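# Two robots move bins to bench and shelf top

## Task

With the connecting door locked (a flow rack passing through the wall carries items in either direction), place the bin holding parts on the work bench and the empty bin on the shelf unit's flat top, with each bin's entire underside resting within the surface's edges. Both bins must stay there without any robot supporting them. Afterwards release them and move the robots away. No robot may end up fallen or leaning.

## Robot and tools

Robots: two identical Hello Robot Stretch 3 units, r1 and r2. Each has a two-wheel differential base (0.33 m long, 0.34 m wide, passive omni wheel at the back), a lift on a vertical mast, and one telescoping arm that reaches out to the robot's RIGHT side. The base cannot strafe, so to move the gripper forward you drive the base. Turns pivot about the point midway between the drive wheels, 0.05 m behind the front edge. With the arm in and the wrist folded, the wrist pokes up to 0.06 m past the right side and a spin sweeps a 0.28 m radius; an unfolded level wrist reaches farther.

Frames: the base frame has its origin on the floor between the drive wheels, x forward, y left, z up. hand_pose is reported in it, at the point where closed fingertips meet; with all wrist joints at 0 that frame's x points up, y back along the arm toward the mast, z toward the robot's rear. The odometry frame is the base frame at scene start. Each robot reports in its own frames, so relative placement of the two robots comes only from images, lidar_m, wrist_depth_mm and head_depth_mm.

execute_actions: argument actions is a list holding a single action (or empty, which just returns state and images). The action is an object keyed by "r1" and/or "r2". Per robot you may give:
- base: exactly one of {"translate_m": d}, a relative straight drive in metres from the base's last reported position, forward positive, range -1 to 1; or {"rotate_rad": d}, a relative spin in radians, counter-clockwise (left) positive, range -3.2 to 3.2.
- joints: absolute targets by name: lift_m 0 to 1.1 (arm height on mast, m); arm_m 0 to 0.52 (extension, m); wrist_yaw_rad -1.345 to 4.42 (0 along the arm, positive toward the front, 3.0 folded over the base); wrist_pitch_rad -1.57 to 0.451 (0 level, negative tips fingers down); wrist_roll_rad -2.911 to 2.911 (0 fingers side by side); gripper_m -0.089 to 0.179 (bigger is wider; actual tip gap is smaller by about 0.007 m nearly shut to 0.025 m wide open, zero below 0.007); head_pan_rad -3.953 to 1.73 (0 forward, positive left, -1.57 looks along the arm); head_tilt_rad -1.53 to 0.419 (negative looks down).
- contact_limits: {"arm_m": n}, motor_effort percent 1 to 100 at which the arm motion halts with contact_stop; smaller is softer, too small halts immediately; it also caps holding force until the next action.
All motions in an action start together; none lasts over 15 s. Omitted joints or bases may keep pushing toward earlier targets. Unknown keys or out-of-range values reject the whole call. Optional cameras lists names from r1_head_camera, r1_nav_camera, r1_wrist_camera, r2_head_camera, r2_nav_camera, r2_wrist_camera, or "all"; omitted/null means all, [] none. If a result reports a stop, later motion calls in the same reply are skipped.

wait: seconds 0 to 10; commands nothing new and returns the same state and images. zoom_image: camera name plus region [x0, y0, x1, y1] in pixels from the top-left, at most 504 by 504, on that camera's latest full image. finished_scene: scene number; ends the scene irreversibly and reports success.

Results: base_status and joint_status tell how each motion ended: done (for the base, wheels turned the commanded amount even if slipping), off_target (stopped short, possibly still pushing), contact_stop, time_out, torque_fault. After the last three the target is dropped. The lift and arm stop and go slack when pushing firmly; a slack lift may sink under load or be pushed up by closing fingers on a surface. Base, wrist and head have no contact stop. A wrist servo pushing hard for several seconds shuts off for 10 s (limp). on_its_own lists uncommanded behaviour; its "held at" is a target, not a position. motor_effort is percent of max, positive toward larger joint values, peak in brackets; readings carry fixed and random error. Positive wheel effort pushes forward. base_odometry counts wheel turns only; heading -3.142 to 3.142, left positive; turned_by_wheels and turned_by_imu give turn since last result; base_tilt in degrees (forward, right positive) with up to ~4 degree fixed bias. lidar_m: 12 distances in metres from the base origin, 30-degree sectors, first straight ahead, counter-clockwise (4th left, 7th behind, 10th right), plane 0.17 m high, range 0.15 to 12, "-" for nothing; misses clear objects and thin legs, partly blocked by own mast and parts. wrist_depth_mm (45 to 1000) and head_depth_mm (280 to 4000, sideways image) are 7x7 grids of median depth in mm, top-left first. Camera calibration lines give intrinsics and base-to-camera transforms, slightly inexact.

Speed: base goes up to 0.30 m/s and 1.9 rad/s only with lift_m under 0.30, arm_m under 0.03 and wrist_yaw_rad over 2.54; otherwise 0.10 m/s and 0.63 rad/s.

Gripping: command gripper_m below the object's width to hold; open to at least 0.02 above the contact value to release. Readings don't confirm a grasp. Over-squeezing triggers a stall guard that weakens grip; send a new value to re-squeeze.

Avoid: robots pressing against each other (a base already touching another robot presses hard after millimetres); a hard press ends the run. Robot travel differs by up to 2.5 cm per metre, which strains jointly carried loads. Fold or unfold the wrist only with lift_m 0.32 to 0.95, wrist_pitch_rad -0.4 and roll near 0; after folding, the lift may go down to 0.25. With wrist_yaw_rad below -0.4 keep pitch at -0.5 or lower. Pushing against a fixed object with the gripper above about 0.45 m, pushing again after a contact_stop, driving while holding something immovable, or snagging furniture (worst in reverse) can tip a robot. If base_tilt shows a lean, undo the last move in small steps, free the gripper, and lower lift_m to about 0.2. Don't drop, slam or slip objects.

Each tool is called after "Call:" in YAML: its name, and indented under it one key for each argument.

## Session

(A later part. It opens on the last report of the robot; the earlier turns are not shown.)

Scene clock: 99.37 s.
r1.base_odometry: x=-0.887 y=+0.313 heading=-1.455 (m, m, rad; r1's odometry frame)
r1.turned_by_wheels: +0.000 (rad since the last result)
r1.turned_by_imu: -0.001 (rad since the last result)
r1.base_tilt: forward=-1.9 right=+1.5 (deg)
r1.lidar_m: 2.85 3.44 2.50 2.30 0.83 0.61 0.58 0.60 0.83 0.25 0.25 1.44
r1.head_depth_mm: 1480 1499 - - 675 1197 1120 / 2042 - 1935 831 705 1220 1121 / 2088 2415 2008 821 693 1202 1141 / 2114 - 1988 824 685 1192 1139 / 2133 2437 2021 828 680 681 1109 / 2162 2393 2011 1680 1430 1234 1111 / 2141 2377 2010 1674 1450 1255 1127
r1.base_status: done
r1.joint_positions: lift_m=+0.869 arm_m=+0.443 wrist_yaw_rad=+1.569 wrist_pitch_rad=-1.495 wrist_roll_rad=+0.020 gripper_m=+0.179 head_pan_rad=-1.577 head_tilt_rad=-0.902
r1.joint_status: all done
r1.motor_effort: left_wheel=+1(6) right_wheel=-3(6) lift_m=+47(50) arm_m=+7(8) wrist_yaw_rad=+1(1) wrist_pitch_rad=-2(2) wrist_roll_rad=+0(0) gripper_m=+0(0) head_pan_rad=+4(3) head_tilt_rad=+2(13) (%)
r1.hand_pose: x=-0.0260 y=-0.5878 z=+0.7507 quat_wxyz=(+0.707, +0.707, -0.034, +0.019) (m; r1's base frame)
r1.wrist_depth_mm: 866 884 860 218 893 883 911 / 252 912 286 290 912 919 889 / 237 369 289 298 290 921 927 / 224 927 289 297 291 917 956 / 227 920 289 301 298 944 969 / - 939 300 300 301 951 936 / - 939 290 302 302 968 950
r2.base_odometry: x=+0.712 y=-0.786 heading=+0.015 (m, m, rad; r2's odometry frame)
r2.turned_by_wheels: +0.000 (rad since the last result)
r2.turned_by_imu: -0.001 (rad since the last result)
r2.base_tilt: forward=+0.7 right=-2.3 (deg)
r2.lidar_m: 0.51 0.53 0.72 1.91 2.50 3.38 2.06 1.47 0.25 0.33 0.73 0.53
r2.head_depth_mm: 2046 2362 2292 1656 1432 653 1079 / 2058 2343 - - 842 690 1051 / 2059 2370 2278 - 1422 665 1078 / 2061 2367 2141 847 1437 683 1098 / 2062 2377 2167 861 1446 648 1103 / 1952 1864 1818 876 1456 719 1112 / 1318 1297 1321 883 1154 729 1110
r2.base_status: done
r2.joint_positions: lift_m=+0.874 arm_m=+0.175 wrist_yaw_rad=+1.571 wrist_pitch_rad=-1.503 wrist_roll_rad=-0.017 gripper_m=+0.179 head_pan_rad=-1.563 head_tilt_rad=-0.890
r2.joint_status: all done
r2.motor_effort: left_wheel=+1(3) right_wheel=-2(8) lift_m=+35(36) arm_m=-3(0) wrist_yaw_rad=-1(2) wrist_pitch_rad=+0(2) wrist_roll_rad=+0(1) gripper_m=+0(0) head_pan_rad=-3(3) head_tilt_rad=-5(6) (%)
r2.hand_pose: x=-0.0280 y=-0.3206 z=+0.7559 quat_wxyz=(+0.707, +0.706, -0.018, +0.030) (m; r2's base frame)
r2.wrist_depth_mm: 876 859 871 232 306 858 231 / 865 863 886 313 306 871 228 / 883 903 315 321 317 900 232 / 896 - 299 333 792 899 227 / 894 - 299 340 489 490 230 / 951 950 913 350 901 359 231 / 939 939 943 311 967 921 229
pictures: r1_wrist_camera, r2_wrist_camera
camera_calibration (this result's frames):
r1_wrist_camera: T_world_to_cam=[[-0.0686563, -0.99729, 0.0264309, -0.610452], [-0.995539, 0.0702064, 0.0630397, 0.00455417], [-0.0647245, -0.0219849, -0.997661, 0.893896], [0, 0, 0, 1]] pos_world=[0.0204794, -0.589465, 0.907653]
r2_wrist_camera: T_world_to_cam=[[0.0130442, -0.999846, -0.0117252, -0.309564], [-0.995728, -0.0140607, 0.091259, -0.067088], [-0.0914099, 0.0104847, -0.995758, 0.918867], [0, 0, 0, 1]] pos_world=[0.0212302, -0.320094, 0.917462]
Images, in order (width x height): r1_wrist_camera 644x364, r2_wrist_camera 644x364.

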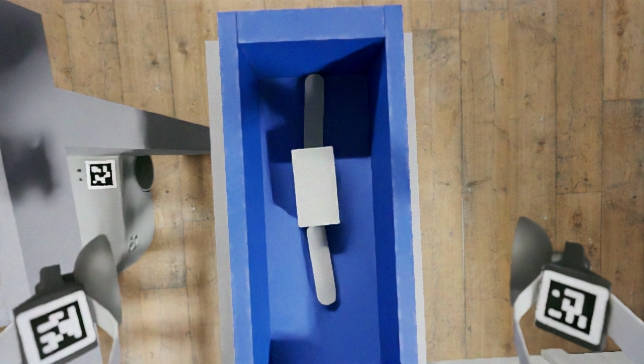

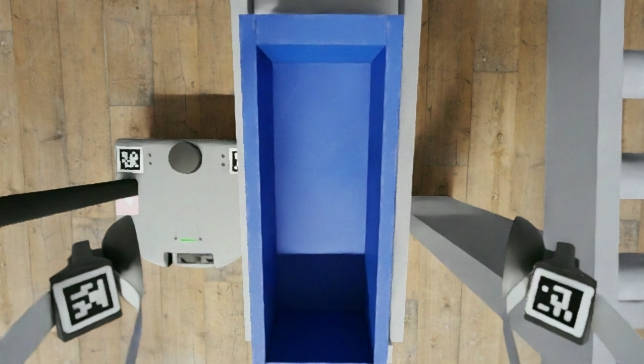

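Call:
execute_actions:
  actions:
    - {"r1":{"base":{"translate_m":0.008},"joints":{"lift_m":0.768}},"r2":{"joints":{"lift_m":0.748,"arm_m":0.171}}}
  cameras: []

Call:
execute_actions:
  actions:
    - {"r1":{"joints":{"gripper_m":0.072}},"r2":{"joints":{"gripper_m":0.072}}}
  cameras: []

Call:
execute_actions:
  actions:
    - {"r1":{"joints":{"lift_m":0.82}},"r2":{"joints":{"lift_m":0.80}}}
  cameras: []

Call:
execute_actions:
  actions:
    - {"r1":{"base":{"translate_m":0.85},"joints":{"lift_m":0.97,"wrist_pitch_rad":-1.44}},"r2":{"base":{"translate_m":-0.85},"joints":{"lift_m":0.83,"wrist_pitch_rad":-1.56}}}
  cameras: []

Call:
execute_actions:
  actions:
    - {"r1":{"base":{"translate_m":0.78}},"r2":{"base":{"translate_m":-0.78},"joints":{"arm_m":0.44}}}
  cameras: ["r1_nav_camera","r2_head_camera"]

Scene clock: 107.23 s.
r1.base_odometry: x=-0.886 y=+0.305 heading=-1.455 (m, m, rad; r1's odometry frame)
r1.turned_by_wheels: +0.000 (rad since the last result)
r1.turned_by_imu: -0.001 (rad since the last result)
r1.base_tilt: forward=-1.9 right=+1.4 (deg)
r1.lidar_m: 2.83 3.44 2.49 2.34 0.84 0.61 0.59 0.61 0.84 0.25 0.25 1.44
r1.head_depth_mm: 1523 1534 1547 902 - - - / 2078 2193 1985 - 696 1224 1123 / 2165 2372 1938 818 694 1223 1147 / 2176 2380 1957 833 689 1192 1117 / 2140 2402 2033 813 674 657 1101 / 2129 2387 2008 1688 1439 1238 1121 / 2144 2389 2018 1686 1443 1253 1121
r1.base_status: done
r1.joint_positions: lift_m=+0.769 arm_m=+0.443 wrist_yaw_rad=+1.569 wrist_pitch_rad=-1.495 wrist_roll_rad=+0.020 gripper_m=+0.179 head_pan_rad=-1.577 head_tilt_rad=-0.902
r1.joint_status: all done
r1.motor_effort: left_wheel=+2(5) right_wheel=-3(9) lift_m=+13(43) arm_m=+6(5) wrist_yaw_rad=+1(1) wrist_pitch_rad=-2(2) wrist_roll_rad=+0(0) gripper_m=+0(0) head_pan_rad=+4(3) head_tilt_rad=+1(2) (%)
r1.hand_pose: x=-0.0260 y=-0.5878 z=+0.6501 quat_wxyz=(+0.707, +0.707, -0.034, +0.019) (m; r1's base frame)
r1.wrist_depth_mm: 794 780 151 166 149 786 795 / 788 789 194 198 163 808 811 / 237 282 188 199 167 823 822 / - 118 183 167 171 812 826 / - 472 178 167 176 852 858 / - 831 173 190 181 121 854 / - 844 168 199 186 121 872
r2.base_odometry: x=+0.712 y=-0.786 heading=+0.015 (m, m, rad; r2's odometry frame)
r2.turned_by_wheels: +0.000 (rad since the last result)
r2.turned_by_imu: -0.001 (rad since the last result)
r2.base_tilt: forward=+0.6 right=-2.2 (deg)
r2.lidar_m: 0.51 0.53 0.72 1.91 2.48 3.39 2.06 1.47 0.25 0.33 0.73 0.53
r2.head_depth_mm: 2043 2354 2079 1742 - - 1074 / 2050 2343 2089 823 1056 691 1049 / 2059 2378 2129 845 - 690 1075 / 2061 2376 2150 844 1439 688 1097 / 2060 2402 2156 862 1452 649 1099 / 1948 1867 1811 875 1465 718 1109 / 1318 1300 1317 885 1152 727 1121
r2.base_status: not commanded
r2.joint_positions: lift_m=+0.749 arm_m=+0.171 wrist_yaw_rad=+1.571 wrist_pitch_rad=-1.503 wrist_roll_rad=-0.017 gripper_m=+0.179 head_pan_rad=-1.563 head_tilt_rad=-0.890
r2.joint_status: all done
r2.motor_effort: left_wheel=+1(1) right_wheel=-2(3) lift_m=+14(32) arm_m=-3(0) wrist_yaw_rad=-1(2) wrist_pitch_rad=+1(1) wrist_roll_rad=-1(1) gripper_m=+0(0) head_pan_rad=-3(3) head_tilt_rad=-5(5) (%)
r2.hand_pose: x=-0.0280 y=-0.3166 z=+0.6300 quat_wxyz=(+0.707, +0.706, -0.018, +0.030) (m; r2's base frame)
r2.wrist_depth_mm: 752 750 156 189 177 758 752 / 758 757 158 194 176 752 774 / 765 778 157 199 176 758 762 / 792 - 158 205 176 762 810 / 802 - 158 212 175 499 787 / 806 - 158 220 174 343 313 / 833 812 159 226 174 819 232
pictures: none
No camera images: the call's "cameras" was empty. Leave "cameras" out to get every camera's image.

Scene clock: 108.80 s.
r1.base_odometry: x=-0.886 y=+0.305 heading=-1.455 (m, m, rad; r1's odometry frame)
r1.turned_by_wheels: +0.000 (rad since the last result)
r1.turned_by_imu: +0.000 (rad since the last result)
r1.base_tilt: forward=-2.0 right=+1.4 (deg)
r1.lidar_m: 2.83 3.41 2.50 2.34 0.84 0.62 0.59 0.61 0.84 0.25 0.25 1.44
r1.head_depth_mm: 1507 1532 1545 906 - - - / 2058 2176 1969 - 699 1227 1122 / 2191 2363 1958 827 692 1224 1133 / 2127 2377 1908 836 687 1206 1118 / 2137 2397 2008 812 675 663 1103 / 2126 2391 1998 1676 1443 1243 1124 / 2118 2372 2010 1670 1450 1261 1115
r1.base_status: not commanded
r1.joint_positions: lift_m=+0.769 arm_m=+0.443 wrist_yaw_rad=+1.569 wrist_pitch_rad=-1.497 wrist_roll_rad=+0.020 gripper_m=+0.073 head_pan_rad=-1.577 head_tilt_rad=-0.902
r1.joint_status: all done
r1.motor_effort: left_wheel=+2(2) right_wheel=-5(5) lift_m=+13(13) arm_m=+5(6) wrist_yaw_rad=+1(1) wrist_pitch_rad=-1(2) wrist_roll_rad=+0(0) gripper_m=-25(98) head_pan_rad=+3(4) head_tilt_rad=+3(2) (%)
r1.hand_pose: x=-0.0265 y=-0.5879 z=+0.6501 quat_wxyz=(+0.707, +0.707, -0.034, +0.018) (m; r1's base frame)
r1.wrist_depth_mm: 779 776 157 164 148 802 812 / 789 793 200 201 155 804 817 / 239 287 198 201 159 839 830 / - 121 193 171 162 851 856 / - 121 187 171 168 837 873 / - 121 182 202 172 124 864 / 820 841 178 203 176 862 863
r2.base_odometry: x=+0.712 y=-0.786 heading=+0.015 (m, m, rad; r2's odometry frame)
r2.turned_by_wheels: +0.000 (rad since the last result)
r2.turned_by_imu: +0.000 (rad since the last result)
r2.base_tilt: forward=+0.7 right=-2.2 (deg)
r2.lidar_m: 0.51 0.53 0.72 1.91 2.49 3.38 2.05 1.47 0.25 0.33 0.73 0.53
r2.head_depth_mm: 2049 2333 2084 1743 - - 1078 / 2068 2365 2099 821 1049 690 1047 / 2049 2390 2125 844 - 693 1073 / 2061 2401 2140 847 1438 683 1096 / 2061 2388 2172 861 1449 640 1106 / 1952 1862 1812 877 1454 720 1110 / 1316 1304 1316 882 1149 730 1114
r2.base_status: not commanded
r2.joint_positions: lift_m=+0.749 arm_m=+0.171 wrist_yaw_rad=+1.571 wrist_pitch_rad=-1.502 wrist_roll_rad=-0.017 gripper_m=+0.073 head_pan_rad=-1.563 head_tilt_rad=-0.890
r2.joint_status: all done
r2.motor_effort: left_wheel=+1(0) right_wheel=-2(2) lift_m=+15(16) arm_m=-3(4) wrist_yaw_rad=-1(1) wrist_pitch_rad=+1(1) wrist_roll_rad=-1(0) gripper_m=-20(95) head_pan_rad=-3(3) head_tilt_rad=-6(5) (%)
r2.hand_pose: x=-0.0278 y=-0.3165 z=+0.6299 quat_wxyz=(+0.707, +0.706, -0.018, +0.030) (m; r2's base frame)
r2.wrist_depth_mm: 757 747 163 188 169 748 739 / 765 755 164 193 169 756 753 / 772 768 165 197 169 759 777 / 773 - 164 204 169 777 780 / 814 - 166 210 167 486 789 / 811 - 165 218 167 - 304 / 803 821 165 224 167 792 225
pictures: none
No camera images: the call's "cameras" was empty. Leave "cameras" out to get every camera's image.

Scene clock: 110.33 s.
r1.base_odometry: x=-0.886 y=+0.305 heading=-1.455 (m, m, rad; r1's odometry frame)
r1.turned_by_wheels: +0.000 (rad since the last result)
r1.turned_by_imu: +0.000 (rad since the last result)
r1.base_tilt: forward=-1.9 right=+1.4 (deg)
r1.lidar_m: 2.84 3.44 2.49 2.34 0.84 0.61 0.59 0.61 0.84 0.25 0.25 1.43
r1.head_depth_mm: 1504 1543 1515 936 - - 1105 / 2080 2028 - 811 697 1194 1119 / 2158 - 1980 811 699 1220 1143 / 2135 - 826 816 686 1196 1122 / 2139 2396 1981 801 676 656 1102 / 2132 2390 2010 1687 1441 1232 1119 / 2130 2400 2012 1684 1439 1257 1116
r1.base_status: not commanded
r1.joint_positions: lift_m=+0.819 arm_m=+0.443 wrist_yaw_rad=+1.569 wrist_pitch_rad=-1.496 wrist_roll_rad=+0.020 gripper_m=+0.076 head_pan_rad=-1.577 head_tilt_rad=-0.902
r1.joint_status: all done
r1.motor_effort: left_wheel=+0(2) right_wheel=-2(8) lift_m=+51(55) arm_m=+5(5) wrist_yaw_rad=+1(1) wrist_pitch_rad=-2(2) wrist_roll_rad=+0(0) gripper_m=-20(25) head_pan_rad=+4(3) head_tilt_rad=+2(0) (%)
r1.hand_pose: x=-0.0262 y=-0.5879 z=+0.7005 quat_wxyz=(+0.707, +0.707, -0.034, +0.019) (m; r1's base frame)
r1.wrist_depth_mm: 818 819 158 165 148 861 871 / 824 847 203 205 154 848 866 / 238 280 201 206 157 868 886 / - 125 196 174 161 885 886 / - 126 190 175 165 862 905 / - 126 185 208 169 - 897 / 885 127 180 208 174 900 924
r2.base_odometry: x=+0.712 y=-0.786 heading=+0.015 (m, m, rad; r2's odometry frame)
r2.turned_by_wheels: +0.000 (rad since the last result)
r2.turned_by_imu: +0.000 (rad since the last result)
r2.base_tilt: forward=+0.6 right=-2.2 (deg)
r2.lidar_m: 0.51 0.53 0.72 1.91 2.49 3.36 2.06 1.47 0.25 0.33 0.73 0.53
r2.head_depth_mm: 2049 2354 2083 - 1444 620 1076 / 2060 2344 2111 - 687 651 1052 / 2074 2398 2127 - 673 650 1075 / 2051 2379 2162 849 689 647 1099 / 2067 2364 2176 865 766 636 1104 / 1952 1852 1815 875 1456 720 1110 / 1319 1289 1323 884 1149 727 1111
r2.base_status: not commanded
r2.joint_positions: lift_m=+0.799 arm_m=+0.171 wrist_yaw_rad=+1.571 wrist_pitch_rad=-1.502 wrist_roll_rad=-0.017 gripper_m=+0.076 head_pan_rad=-1.563 head_tilt_rad=-0.890
r2.joint_status: all done
r2.motor_effort: left_wheel=+1(1) right_wheel=-2(2) lift_m=+36(38) arm_m=-4(4) wrist_yaw_rad=-2(1) wrist_pitch_rad=+1(1) wrist_roll_rad=-1(1) gripper_m=-19(20) head_pan_rad=-3(3) head_tilt_rad=-6(5) (%)
r2.hand_pose: x=-0.0278 y=-0.3165 z=+0.6808 quat_wxyz=(+0.707, +0.706, -0.018, +0.030) (m; r2's base frame)
r2.wrist_depth_mm: 814 780 164 187 170 788 784 / 801 807 163 194 168 811 797 / 822 822 165 199 169 813 817 / 810 - 164 204 168 812 830 / 860 - 165 211 168 488 830 / 854 - 165 217 168 - 302 / 868 872 166 224 167 869 220
pictures: none
No camera images: the call's "cameras" was empty. Leave "cameras" out to get every camera's image.

Scene clock: 120.20 s.
r1.base_odometry: x=-0.788 y=-0.539 heading=-1.455 (m, m, rad; r1's odometry frame)
r1.turned_by_wheels: +0.000 (rad since the last result)
r1.turned_by_imu: -0.004 (rad since the last result)
r1.base_tilt: forward=-1.9 right=+1.5 (deg)
r1.lidar_m: 1.99 2.98 2.50 2.40 2.06 1.50 1.45 0.83 2.01 2.38 1.18 0.66
r1.head_depth_mm: - 2353 2036 1686 1451 1260 1122 / 2236 2438 686 1689 1438 1267 1119 / 2185 2425 682 1669 1439 1261 1133 / - 2435 678 1687 1432 1257 1140 / 2173 2421 674 1667 1459 1261 1118 / 2125 2359 1896 1672 1443 1263 1117 / 2155 2386 2013 1635 1440 1264 1112
r1.base_status: done
r1.joint_positions: lift_m=+0.969 arm_m=+0.443 wrist_yaw_rad=+1.569 wrist_pitch_rad=-1.443 wrist_roll_rad=+0.020 gripper_m=+0.076 head_pan_rad=-1.577 head_tilt_rad=-0.902
r1.joint_status: all done
r1.motor_effort: left_wheel=+2(5) right_wheel=-3(6) lift_m=+52(54) arm_m=+5(5) wrist_yaw_rad=+1(1) wrist_pitch_rad=+2(5) wrist_roll_rad=+0(0) gripper_m=-20(20) head_pan_rad=+3(4) head_tilt_rad=+0(2) (%)
r1.hand_pose: x=-0.0127 y=-0.5879 z=+0.8506 quat_wxyz=(+0.706, +0.706, -0.052, +0.037) (m; r1's base frame)
r1.wrist_depth_mm: 995 - 158 165 147 - - / 992 997 202 204 154 - - / 978 - 202 206 157 - - / 996 125 195 174 161 - - / - 125 190 175 165 - - / - 126 185 207 170 - - / - 127 180 208 174 - -
r2.base_odometry: x=-0.138 y=-0.798 heading=+0.015 (m, m, rad; r2's odometry frame)
r2.turned_by_wheels: +0.000 (rad since the last result)
r2.turned_by_imu: -0.004 (rad since the last result)
r2.base_tilt: forward=+0.6 right=-2.3 (deg)
r2.lidar_m: 1.36 1.40 1.91 2.39 2.47 3.08 1.81 0.70 0.79 2.35 1.94 0.76
r2.head_depth_mm: 2070 2391 2136 - 653 628 1096 / 2043 2365 2157 - 655 627 1105 / 2053 2370 2114 - 656 645 1107 / 2045 2367 2150 1756 658 632 1115 / 2043 2384 2169 1760 1452 1207 1124 / 2087 2413 2200 1772 1485 1285 1132 / 2068 2410 2220 1784 1506 1297 1130
r2.base_status: done
r2.joint_positions: lift_m=+0.829 arm_m=+0.171 wrist_yaw_rad=+1.571 wrist_pitch_rad=-1.553 wrist_roll_rad=-0.017 gripper_m=+0.076 head_pan_rad=-1.563 head_tilt_rad=-0.890
r2.joint_status: all done
r2.motor_effort: left_wheel=+1(2) right_wheel=-3(10) lift_m=+36(36) arm_m=-3(3) wrist_yaw_rad=-1(1) wrist_pitch_rad=-3(7) wrist_roll_rad=-1(1) gripper_m=-19(19) head_pan_rad=-4(3) head_tilt_rad=-6(5) (%)
r2.hand_pose: x=-0.0408 y=-0.3166 z=+0.7114 quat_wxyz=(+0.707, +0.707, +0.000, +0.012) (m; r2's base frame)
r2.wrist_depth_mm: 817 803 163 187 169 822 803 / 817 836 164 192 169 822 805 / 847 837 164 197 168 841 880 / 871 - 165 203 168 862 864 / 913 875 164 210 168 911 854 / 921 - 165 216 167 - 871 / 928 953 164 224 168 935 941
pictures: none
No camera images: the call's "cameras" was empty. Leave "cameras" out to get every camera's image.

Scene clock: 129.30 s.
r1.base_odometry: x=-0.698 y=-1.314 heading=-1.455 (m, m, rad; r1's odometry frame)
r1.turned_by_wheels: +0.000 (rad since the last result)
r1.turned_by_imu: -0.004 (rad since the last result)
r1.base_tilt: forward=-1.9 right=+1.5 (deg)
r1.lidar_m: 2.11 2.18 2.51 2.41 2.49 2.31 1.59 1.66 0.47 1.07 1.10 1.24
r1.head_depth_mm: - 2366 844 680 1384 1260 1122 / 2231 1015 685 681 921 1218 1124 / 2177 983 681 678 1411 1269 1139 / - 980 679 677 1413 1264 1143 / 2134 976 672 677 1416 1252 1117 / 2118 1004 764 675 1407 1262 1115 / 2131 1005 809 674 1382 1253 1116
r1.base_status: done
r1.joint_positions: lift_m=+0.969 arm_m=+0.443 wrist_yaw_rad=+1.569 wrist_pitch_rad=-1.443 wrist_roll_rad=+0.020 gripper_m=+0.076 head_pan_rad=-1.577 head_tilt_rad=-0.902
r1.joint_status: not commanded
r1.motor_effort: left_wheel=+2(6) right_wheel=-3(4) lift_m=+52(52) arm_m=+5(5) wrist_yaw_rad=+0(1) wrist_pitch_rad=+1(2) wrist_roll_rad=+0(0) gripper_m=-20(20) head_pan_rad=+4(3) head_tilt_rad=+1(1) (%)
r1.hand_pose: x=-0.0127 y=-0.5879 z=+0.8506 quat_wxyz=(+0.706, +0.706, -0.052, +0.037) (m; r1's base frame)
r1.wrist_depth_mm: 244 244 157 165 147 250 252 / 244 245 202 203 154 250 253 / 246 246 201 205 157 252 252 / 246 246 196 174 161 251 254 / 248 248 190 175 165 254 255 / 248 126 184 208 169 - 256 / - 127 180 208 174 256 257
r2.base_odometry: x=-0.918 y=-0.810 heading=+0.015 (m, m, rad; r2's odometry frame)
r2.turned_by_wheels: +0.000 (rad since the last result)
r2.turned_by_imu: -0.002 (rad since the last result)
r2.base_tilt: forward=+0.7 right=-2.1 (deg)
r2.lidar_m: 1.52 2.21 2.48 2.38 2.46 2.26 2.18 1.07 0.57 0.81 0.46 1.57
r2.head_depth_mm: 2077 2352 - - 807 1127 1094 / 2074 2244 2041 787 795 1128 1102 / 2083 - - 792 796 1137 1112 / 2086 2407 2167 791 805 1143 1114 / 2074 2409 2159 898 811 1102 1127 / 2067 2381 2202 1777 1434 1283 1125 / 2065 2403 2226 1792 1507 1287 1134
r2.base_status: done
r2.joint_positions: lift_m=+0.829 arm_m=+0.440 wrist_yaw_rad=+1.570 wrist_pitch_rad=-1.553 wrist_roll_rad=-0.017 gripper_m=+0.076 head_pan_rad=-1.563 head_tilt_rad=-0.890
r2.joint_status: all done
r2.motor_effort: left_wheel=+1(3) right_wheel=-3(10) lift_m=+36(36) arm_m=+4(4) wrist_yaw_rad=+0(2) wrist_pitch_rad=-3(3) wrist_roll_rad=-1(1) gripper_m=-19(19) head_pan_rad=-2(3) head_tilt_rad=-5(6) (%)
r2.hand_pose: x=-0.0409 y=-0.5848 z=+0.7114 quat_wxyz=(+0.707, +0.707, +0.000, +0.012) (m; r2's base frame)
r2.wrist_depth_mm: 808 242 164 188 169 242 782 / 814 249 165 193 169 246 812 / - 254 164 199 169 251 822 / - 259 165 203 168 258 853 / - 267 164 211 168 264 868 / 913 - 165 218 169 - 904 / 938 283 166 225 168 280 942
pictures: r1_nav_camera (sideways: a quarter turn counterclockwise sets it upright), r2_head_camera (sideways: a quarter turn clockwise sets it upright)
camera_calibration (this result's frames):
r1_nav_camera: T_world_to_cam=[[0.0112451, -0.751633, 0.659485, -0.819847], [-0.999843, 0.000583813, 0.0177141, 0.0385728], [-0.0136995, -0.659581, -0.751509, 0.941972], [0, 0, 0, 1]] pos_world=[0.0606906, 0.00505989, 1.24789]
r2_head_camera: T_world_to_cam=[[0.0391061, 0.751497, -0.658577, 0.876141], [0.998223, 0.000273435, 0.0595861, -0.0759726], [0.0449589, -0.659737, -0.750151, 0.93556], [0, 0, 0, 1]] pos_world=[-0.000486563, -0.0411728, 1.28334]
Images, in order (width x height): r1_nav_camera 672x504, r2_head_camera 896x504.

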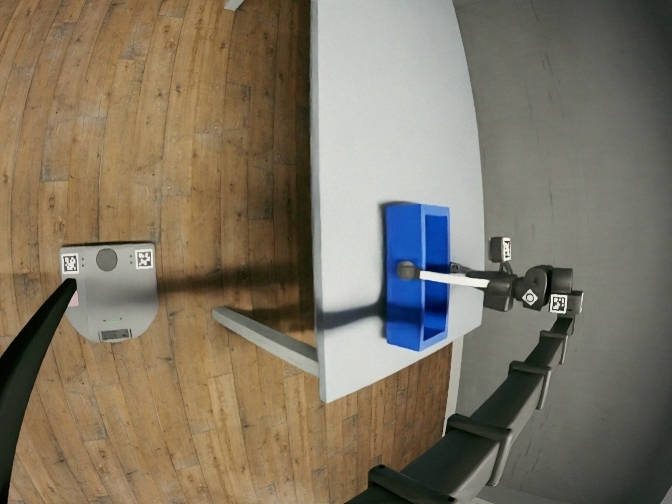

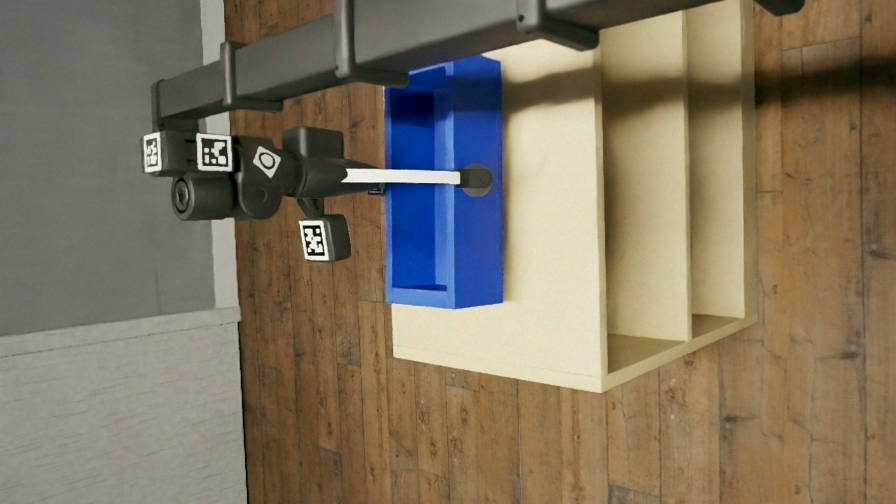

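Call:
execute_actions:
  actions:
    - {"r1":{"joints":{"lift_m":0.937}},"r2":{"joints":{"lift_m":0.786}}}
  cameras: []

Call:
execute_actions:
  actions:
    - {"r1":{"joints":{"gripper_m":0.179}},"r2":{"joints":{"gripper_m":0.179}}}
  cameras: []

Call:
execute_actions:
  actions:
    - {"r1":{"joints":{"lift_m":1.01}},"r2":{"joints":{"lift_m":0.87}}}
  cameras: ["r2_head_camera"]

Call:
execute_actions:
  actions:
    - {"r1":{"base":{"translate_m":-0.3},"joints":{"arm_m":0.01}},"r2":{"base":{"translate_m":0.3},"joints":{"arm_m":0.01}}}
  cameras: ["r1_nav_camera","r2_nav_camera"]

Scene clock: 135.07 s.
r1.base_odometry: x=-0.698 y=-1.314 heading=-1.455 (m, m, rad; r1's odometry frame)
r1.turned_by_wheels: +0.000 (rad since the last result)
r1.turned_by_imu: -0.001 (rad since the last result)
r1.base_tilt: forward=-1.9 right=+1.5 (deg)
r1.lidar_m: 2.10 2.18 2.51 2.41 2.49 2.32 1.60 1.66 0.47 1.06 1.10 1.23
r1.head_depth_mm: 2140 - 793 665 1397 1257 1115 / - 981 722 679 921 1222 1123 / 2233 976 720 677 1426 1263 1139 / - 979 715 678 1420 1259 1138 / 2166 975 712 677 1410 1267 1121 / 2149 1006 785 677 1405 1262 1119 / 2116 1007 809 673 1384 1259 1115
r1.base_status: not commanded
r1.joint_positions: lift_m=+0.938 arm_m=+0.443 wrist_yaw_rad=+1.569 wrist_pitch_rad=-1.443 wrist_roll_rad=+0.020 gripper_m=+0.076 head_pan_rad=-1.577 head_tilt_rad=-0.902
r1.joint_status: all done
r1.motor_effort: left_wheel=+2(1) right_wheel=-3(3) lift_m=+17(47) arm_m=+4(5) wrist_yaw_rad=+1(1) wrist_pitch_rad=+2(2) wrist_roll_rad=+0(0) gripper_m=-21(20) head_pan_rad=+4(4) head_tilt_rad=+1(1) (%)
r1.hand_pose: x=-0.0127 y=-0.5879 z=+0.8190 quat_wxyz=(+0.706, +0.706, -0.052, +0.037) (m; r1's base frame)
r1.wrist_depth_mm: 213 212 158 165 147 218 219 / 214 215 202 203 153 219 220 / 214 213 201 205 157 220 221 / 215 215 195 173 161 220 221 / 216 217 190 174 165 222 223 / 216 126 185 207 170 - 226 / 218 127 180 207 174 223 226
r2.base_odometry: x=-0.918 y=-0.810 heading=+0.015 (m, m, rad; r2's odometry frame)
r2.turned_by_wheels: +0.000 (rad since the last result)
r2.turned_by_imu: -0.001 (rad since the last result)
r2.base_tilt: forward=+0.9 right=-2.3 (deg)
r2.lidar_m: 1.52 2.22 2.48 2.39 2.46 2.27 2.18 1.07 0.57 0.81 0.46 1.58
r2.head_depth_mm: 2074 2360 2131 - - 1137 1081 / 2069 2357 2091 829 793 1127 1097 / 2084 2352 - 840 798 1142 1110 / 2084 2395 2183 845 805 1146 1118 / 2072 2411 2179 923 812 1098 1124 / 2085 2408 2180 1776 1428 1285 1129 / 2064 2363 2201 1796 1510 1297 1135
r2.base_status: not commanded
r2.joint_positions: lift_m=+0.787 arm_m=+0.440 wrist_yaw_rad=+1.570 wrist_pitch_rad=-1.553 wrist_roll_rad=-0.017 gripper_m=+0.076 head_pan_rad=-1.563 head_tilt_rad=-0.890
r2.joint_status: all done
r2.motor_effort: left_wheel=+1(1) right_wheel=-2(2) lift_m=+16(35) arm_m=+4(4) wrist_yaw_rad=+0(0) wrist_pitch_rad=-3(3) wrist_roll_rad=-1(1) gripper_m=-20(19) head_pan_rad=-2(4) head_tilt_rad=-5(5) (%)
r2.hand_pose: x=-0.0410 y=-0.5848 z=+0.6686 quat_wxyz=(+0.707, +0.707, +0.000, +0.012) (m; r2's base frame)
r2.wrist_depth_mm: 762 204 164 191 169 201 201 / 790 206 164 195 170 206 207 / 213 215 164 200 169 210 212 / - 218 165 205 168 216 216 / - 223 164 210 168 220 222 / 870 - 165 217 167 - 227 / 866 234 165 220 168 232 843
pictures: none
No camera images: the call's "cameras" was empty. Leave "cameras" out to get every camera's image.

Scene clock: 136.60 s.
r1.base_odometry: x=-0.698 y=-1.314 heading=-1.455 (m, m, rad; r1's odometry frame)
r1.turned_by_wheels: +0.000 (rad since the last result)
r1.turned_by_imu: +0.000 (rad since the last result)
r1.base_tilt: forward=-2.0 right=+1.5 (deg)
r1.lidar_m: 2.11 2.18 2.51 2.41 2.50 2.32 1.59 1.67 0.47 1.07 1.10 1.23
r1.head_depth_mm: 2126 - 791 663 1399 1260 1124 / - 980 721 679 920 1217 1125 / 2211 980 720 677 1434 1268 1139 / - 962 721 676 1410 1258 1142 / 2144 976 732 678 1404 1262 1121 / 2133 1011 791 677 1424 1257 1121 / 2107 1005 809 673 1383 1262 1115
r1.base_status: not commanded
r1.joint_positions: lift_m=+0.938 arm_m=+0.443 wrist_yaw_rad=+1.569 wrist_pitch_rad=-1.443 wrist_roll_rad=+0.020 gripper_m=+0.179 head_pan_rad=-1.577 head_tilt_rad=-0.902
r1.joint_status: all done
r1.motor_effort: left_wheel=+0(2) right_wheel=-3(3) lift_m=+17(17) arm_m=+4(5) wrist_yaw_rad=+1(1) wrist_pitch_rad=+2(2) wrist_roll_rad=+0(0) gripper_m=+0(84) head_pan_rad=+4(3) head_tilt_rad=+2(1) (%)
r1.hand_pose: x=-0.0127 y=-0.5879 z=+0.8190 quat_wxyz=(+0.706, +0.706, -0.052, +0.037) (m; r1's base frame)
r1.wrist_depth_mm: 212 213 159 164 147 217 220 / 214 215 204 208 153 219 221 / 214 215 201 208 156 221 222 / 216 217 195 177 161 221 222 / 217 218 189 177 165 222 224 / - 219 185 210 169 223 225 / - 220 180 212 174 226 225
r2.base_odometry: x=-0.918 y=-0.810 heading=+0.015 (m, m, rad; r2's odometry frame)
r2.turned_by_wheels: +0.000 (rad since the last result)
r2.turned_by_imu: +0.000 (rad since the last result)
r2.base_tilt: forward=+0.7 right=-2.2 (deg)
r2.lidar_m: 1.53 2.21 2.49 2.38 2.47 2.27 2.18 1.07 0.57 0.81 0.46 1.58
r2.head_depth_mm: 2079 2383 2141 - - 1137 1075 / 2082 2358 2068 827 793 1132 1104 / 2078 2365 - 839 797 1141 1111 / 2062 2424 2226 867 805 1146 1116 / 2083 2391 2180 921 810 1102 1123 / 2068 2390 2174 1774 1428 1287 1127 / 2065 2412 2225 1807 1507 1295 1132
r2.base_status: not commanded
r2.joint_positions: lift_m=+0.787 arm_m=+0.440 wrist_yaw_rad=+1.570 wrist_pitch_rad=-1.554 wrist_roll_rad=-0.017 gripper_m=+0.179 head_pan_rad=-1.563 head_tilt_rad=-0.890
r2.joint_status: all done
r2.motor_effort: left_wheel=+1(1) right_wheel=-2(2) lift_m=+16(15) arm_m=+4(3) wrist_yaw_rad=-2(1) wrist_pitch_rad=-3(3) wrist_roll_rad=-1(1) gripper_m=+0(84) head_pan_rad=-4(3) head_tilt_rad=-6(6) (%)
r2.hand_pose: x=-0.0411 y=-0.5848 z=+0.6686 quat_wxyz=(+0.707, +0.707, +0.000, +0.012) (m; r2's base frame)
r2.wrist_depth_mm: 776 203 163 194 169 202 201 / 797 206 163 198 170 204 206 / 214 212 164 202 169 212 211 / - 218 164 207 169 217 216 / - 220 165 212 168 221 223 / 855 228 165 217 167 228 836 / 865 234 165 223 168 233 236
pictures: none
No camera images: the call's "cameras" was empty. Leave "cameras" out to get every camera's image.

Scene clock: 138.20 s.
r1.base_odometry: x=-0.698 y=-1.314 heading=-1.455 (m, m, rad; r1's odometry frame)
r1.turned_by_wheels: +0.000 (rad since the last result)
r1.turned_by_imu: +0.000 (rad since the last result)
r1.base_tilt: forward=-2.0 right=+1.5 (deg)
r1.lidar_m: 2.11 2.18 2.51 2.41 2.50 2.33 1.59 1.66 0.47 1.07 1.10 1.23
r1.head_depth_mm: 2253 2417 1906 681 1377 1269 1117 / 2186 1017 723 676 919 1219 1120 / 2114 1015 720 677 1421 1267 1137 / 2090 994 697 679 1414 1258 1136 / 2072 1014 734 675 1413 1261 1122 / 2117 1015 787 677 1410 1259 1120 / 2112 1010 808 676 1391 1267 1122
r1.base_status: not commanded
r1.joint_positions: lift_m=+1.009 arm_m=+0.443 wrist_yaw_rad=+1.569 wrist_pitch_rad=-1.443 wrist_roll_rad=+0.020 gripper_m=+0.179 head_pan_rad=-1.577 head_tilt_rad=-0.902
r1.joint_status: all done
r1.motor_effort: left_wheel=+2(2) right_wheel=-3(3) lift_m=+47(49) arm_m=+5(4) wrist_yaw_rad=+1(1) wrist_pitch_rad=+2(2) wrist_roll_rad=+0(0) gripper_m=+0(0) head_pan_rad=+3(3) head_tilt_rad=+1(2) (%)
r1.hand_pose: x=-0.0127 y=-0.5879 z=+0.8908 quat_wxyz=(+0.706, +0.706, -0.052, +0.037) (m; r1's base frame)
r1.wrist_depth_mm: - 285 285 198 289 290 293 / - 287 247 255 290 291 292 / - 289 279 279 291 295 296 / - 288 280 281 293 294 295 / 288 289 270 279 280 297 295 / - 292 283 284 285 295 297 / - 292 285 285 286 300 301
r2.base_odometry: x=-0.918 y=-0.810 heading=+0.015 (m, m, rad; r2's odometry frame)
r2.turned_by_wheels: +0.000 (rad since the last result)
r2.turned_by_imu: +0.000 (rad since the last result)
r2.base_tilt: forward=+0.7 right=-2.1 (deg)
r2.lidar_m: 1.52 2.21 2.48 2.38 2.46 2.27 2.18 1.07 0.57 0.81 0.46 1.57
r2.head_depth_mm: 2070 2327 - 846 789 1126 1096 / 2041 2408 2065 822 792 1135 1105 / 2085 - 2036 830 799 1139 1111 / 2080 2405 2096 869 804 1147 1115 / 2095 2380 2183 917 810 1105 1123 / 2073 2412 2207 1768 1430 1289 1124 / 2081 2370 2216 1794 1502 1298 1130
r2.base_status: not commanded
r2.joint_positions: lift_m=+0.869 arm_m=+0.440 wrist_yaw_rad=+1.570 wrist_pitch_rad=-1.554 wrist_roll_rad=-0.017 gripper_m=+0.179 head_pan_rad=-1.563 head_tilt_rad=-0.890
r2.joint_status: all done
r2.motor_effort: left_wheel=+0(1) right_wheel=-2(2) lift_m=+35(34) arm_m=+4(3) wrist_yaw_rad=+0(1) wrist_pitch_rad=-3(3) wrist_roll_rad=+0(1) gripper_m=+1(0) head_pan_rad=-3(4) head_tilt_rad=-5(5) (%)
r2.hand_pose: x=-0.0411 y=-0.5848 z=+0.7515 quat_wxyz=(+0.707, +0.707, +0.000, +0.012) (m; r2's base frame)
r2.wrist_depth_mm: 859 282 225 214 236 279 821 / 862 859 277 276 275 288 889 / - 297 288 286 283 294 905 / - 302 296 286 297 302 894 / - 307 304 300 300 303 933 / 938 317 311 303 311 313 933 / 947 949 319 305 318 325 964
pictures: r2_head_camera (sideways: a quarter turn clockwise sets it upright)
camera_calibration (this result's frames):
r2_head_camera: T_world_to_cam=[[0.0391061, 0.751497, -0.658577, 0.876141], [0.998223, 0.000273442, 0.0595861, -0.0759726], [0.0449589, -0.659737, -0.750151, 0.93556], [0, 0, 0, 1]] pos_world=[-0.000486563, -0.0411728, 1.28334]
Images, in order (width x height): r2_head_camera 896x504.

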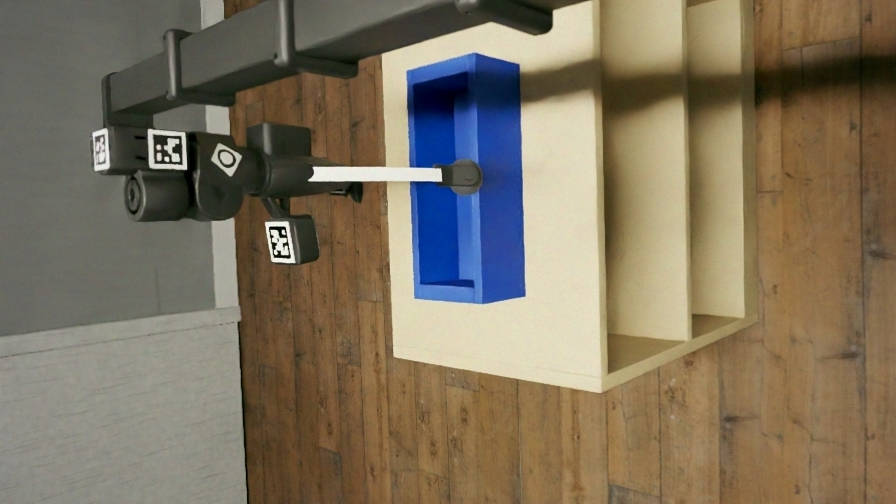

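Scene clock: 142.73 s.
r1.base_odometry: x=-0.732 y=-1.016 heading=-1.455 (m, m, rad; r1's odometry frame)
r1.turned_by_wheels: +0.000 (rad since the last result)
r1.turned_by_imu: -0.001 (rad since the last result)
r1.base_tilt: forward=-1.9 right=+1.4 (deg)
r1.lidar_m: 2.41 2.49 2.50 2.40 2.50 2.00 1.29 1.31 2.47 0.42 1.10 1.50
r1.head_depth_mm: 2085 - - - 1387 1256 1124 / 2163 2380 - - - 1260 1113 / 2159 2397 - - - - 1142 / 2137 2387 - - 1388 1263 1144 / 2127 1011 811 676 - 1218 1120 / 2129 1014 710 678 - 1261 1118 / 2143 1010 725 675 1409 1262 1119
r1.base_status: done
r1.joint_positions: lift_m=+1.009 arm_m=+0.010 wrist_yaw_rad=+1.570 wrist_pitch_rad=-1.443 wrist_roll_rad=+0.020 gripper_m=+0.179 head_pan_rad=-1.577 head_tilt_rad=-0.902
r1.joint_status: all done
r1.motor_effort: left_wheel=+2(2) right_wheel=-2(10) lift_m=+47(47) arm_m=-6(4) wrist_yaw_rad=-1(1) wrist_pitch_rad=+2(1) wrist_roll_rad=+0(0) gripper_m=+0(0) head_pan_rad=+4(3) head_tilt_rad=+2(1) (%)
r1.hand_pose: x=-0.0127 y=-0.1556 z=+0.8908 quat_wxyz=(+0.706, +0.706, -0.052, +0.038) (m; r1's base frame)
r1.wrist_depth_mm: - - - - - - 294 / - - - - - - 294 / - - - - - 528 297 / - - - - - - 321 / - - - - - - - / - - - - - - - / - - - - - - -
r2.base_odometry: x=-0.618 y=-0.806 heading=+0.015 (m, m, rad; r2's odometry frame)
r2.turned_by_wheels: +0.000 (rad since the last result)
r2.turned_by_imu: +0.000 (rad since the last result)
r2.base_tilt: forward=+0.7 right=-2.3 (deg)
r2.lidar_m: 1.23 1.90 2.49 2.39 2.46 2.58 2.48 0.80 0.96 0.42 2.45 1.25
r2.head_depth_mm: 2084 2391 2072 811 - - 1095 / 2083 2419 2094 898 - - 1082 / 2086 2405 2119 1643 1457 - 1107 / 2056 2400 2132 1747 1471 1320 1100 / 2064 2398 2166 1740 1480 1283 1125 / 2057 2381 2194 1777 1492 1290 1135 / 2061 2388 2228 1793 1501 1297 1133
r2.base_status: done
r2.joint_positions: lift_m=+0.869 arm_m=+0.010 wrist_yaw_rad=+1.570 wrist_pitch_rad=-1.554 wrist_roll_rad=-0.017 gripper_m=+0.179 head_pan_rad=-1.563 head_tilt_rad=-0.890
r2.joint_status: all done
r2.motor_effort: left_wheel=+1(6) right_wheel=-2(5) lift_m=+35(35) arm_m=-3(5) wrist_yaw_rad=-1(0) wrist_pitch_rad=-3(3) wrist_roll_rad=-1(1) gripper_m=+1(0) head_pan_rad=-2(3) head_tilt_rad=-6(5) (%)
r2.hand_pose: x=-0.0412 y=-0.1555 z=+0.7515 quat_wxyz=(+0.707, +0.707, +0.000, +0.011) (m; r2's base frame)
r2.wrist_depth_mm: 870 850 853 844 829 831 836 / 854 861 867 850 841 859 863 / 874 878 897 884 890 889 884 / 911 891 - 903 890 702 711 / 943 907 925 914 896 574 341 / 954 962 952 938 913 591 316 / 982 958 996 975 930 600 326
pictures: r1_nav_camera (sideways: a quarter turn counterclockwise sets it upright), r2_nav_camera (sideways: a quarter turn counterclockwise sets it upright)
camera_calibration (this result's frames):
r1_nav_camera: T_world_to_cam=[[0.0112544, -0.751629, 0.65949, -0.819853], [-0.999843, 0.00057164, 0.0177141, 0.0385727], [-0.0136914, -0.659586, -0.751505, 0.941967], [0, 0, 0, 1]] pos_world=[0.0606905, 0.00506025, 1.24789]
r2_nav_camera: T_world_to_cam=[[-0.00162888, -0.795337, 0.606165, -0.747394], [-0.999712, 0.0158072, 0.0180539, 0.0372679], [-0.0239407, -0.605961, -0.795134, 0.993052], [0, 0, 0, 1]] pos_world=[0.0598142, 0.00673099, 1.24198]
Images, in order (width x height): r1_nav_camera 672x504, r2_nav_camera 672x504.

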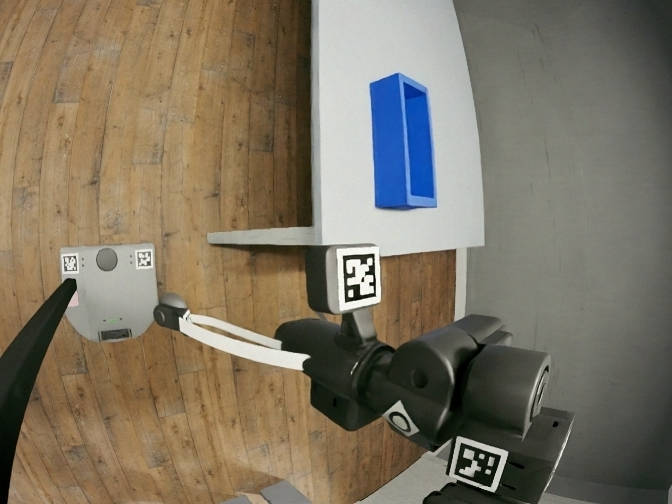

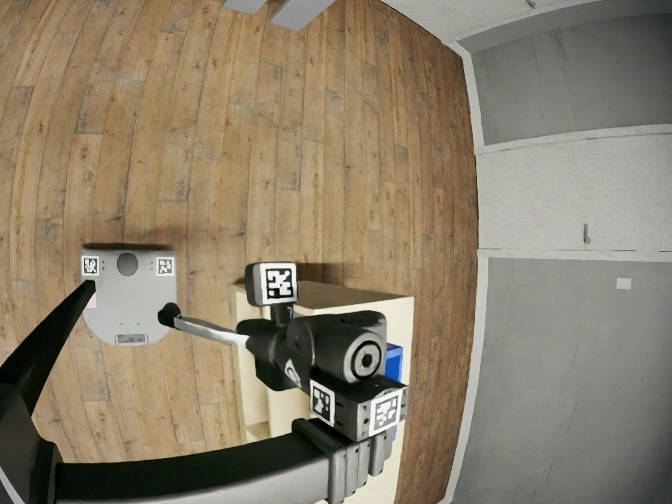

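Call:
finished_scene:
  scene: 2

The scene is finished: the task was done.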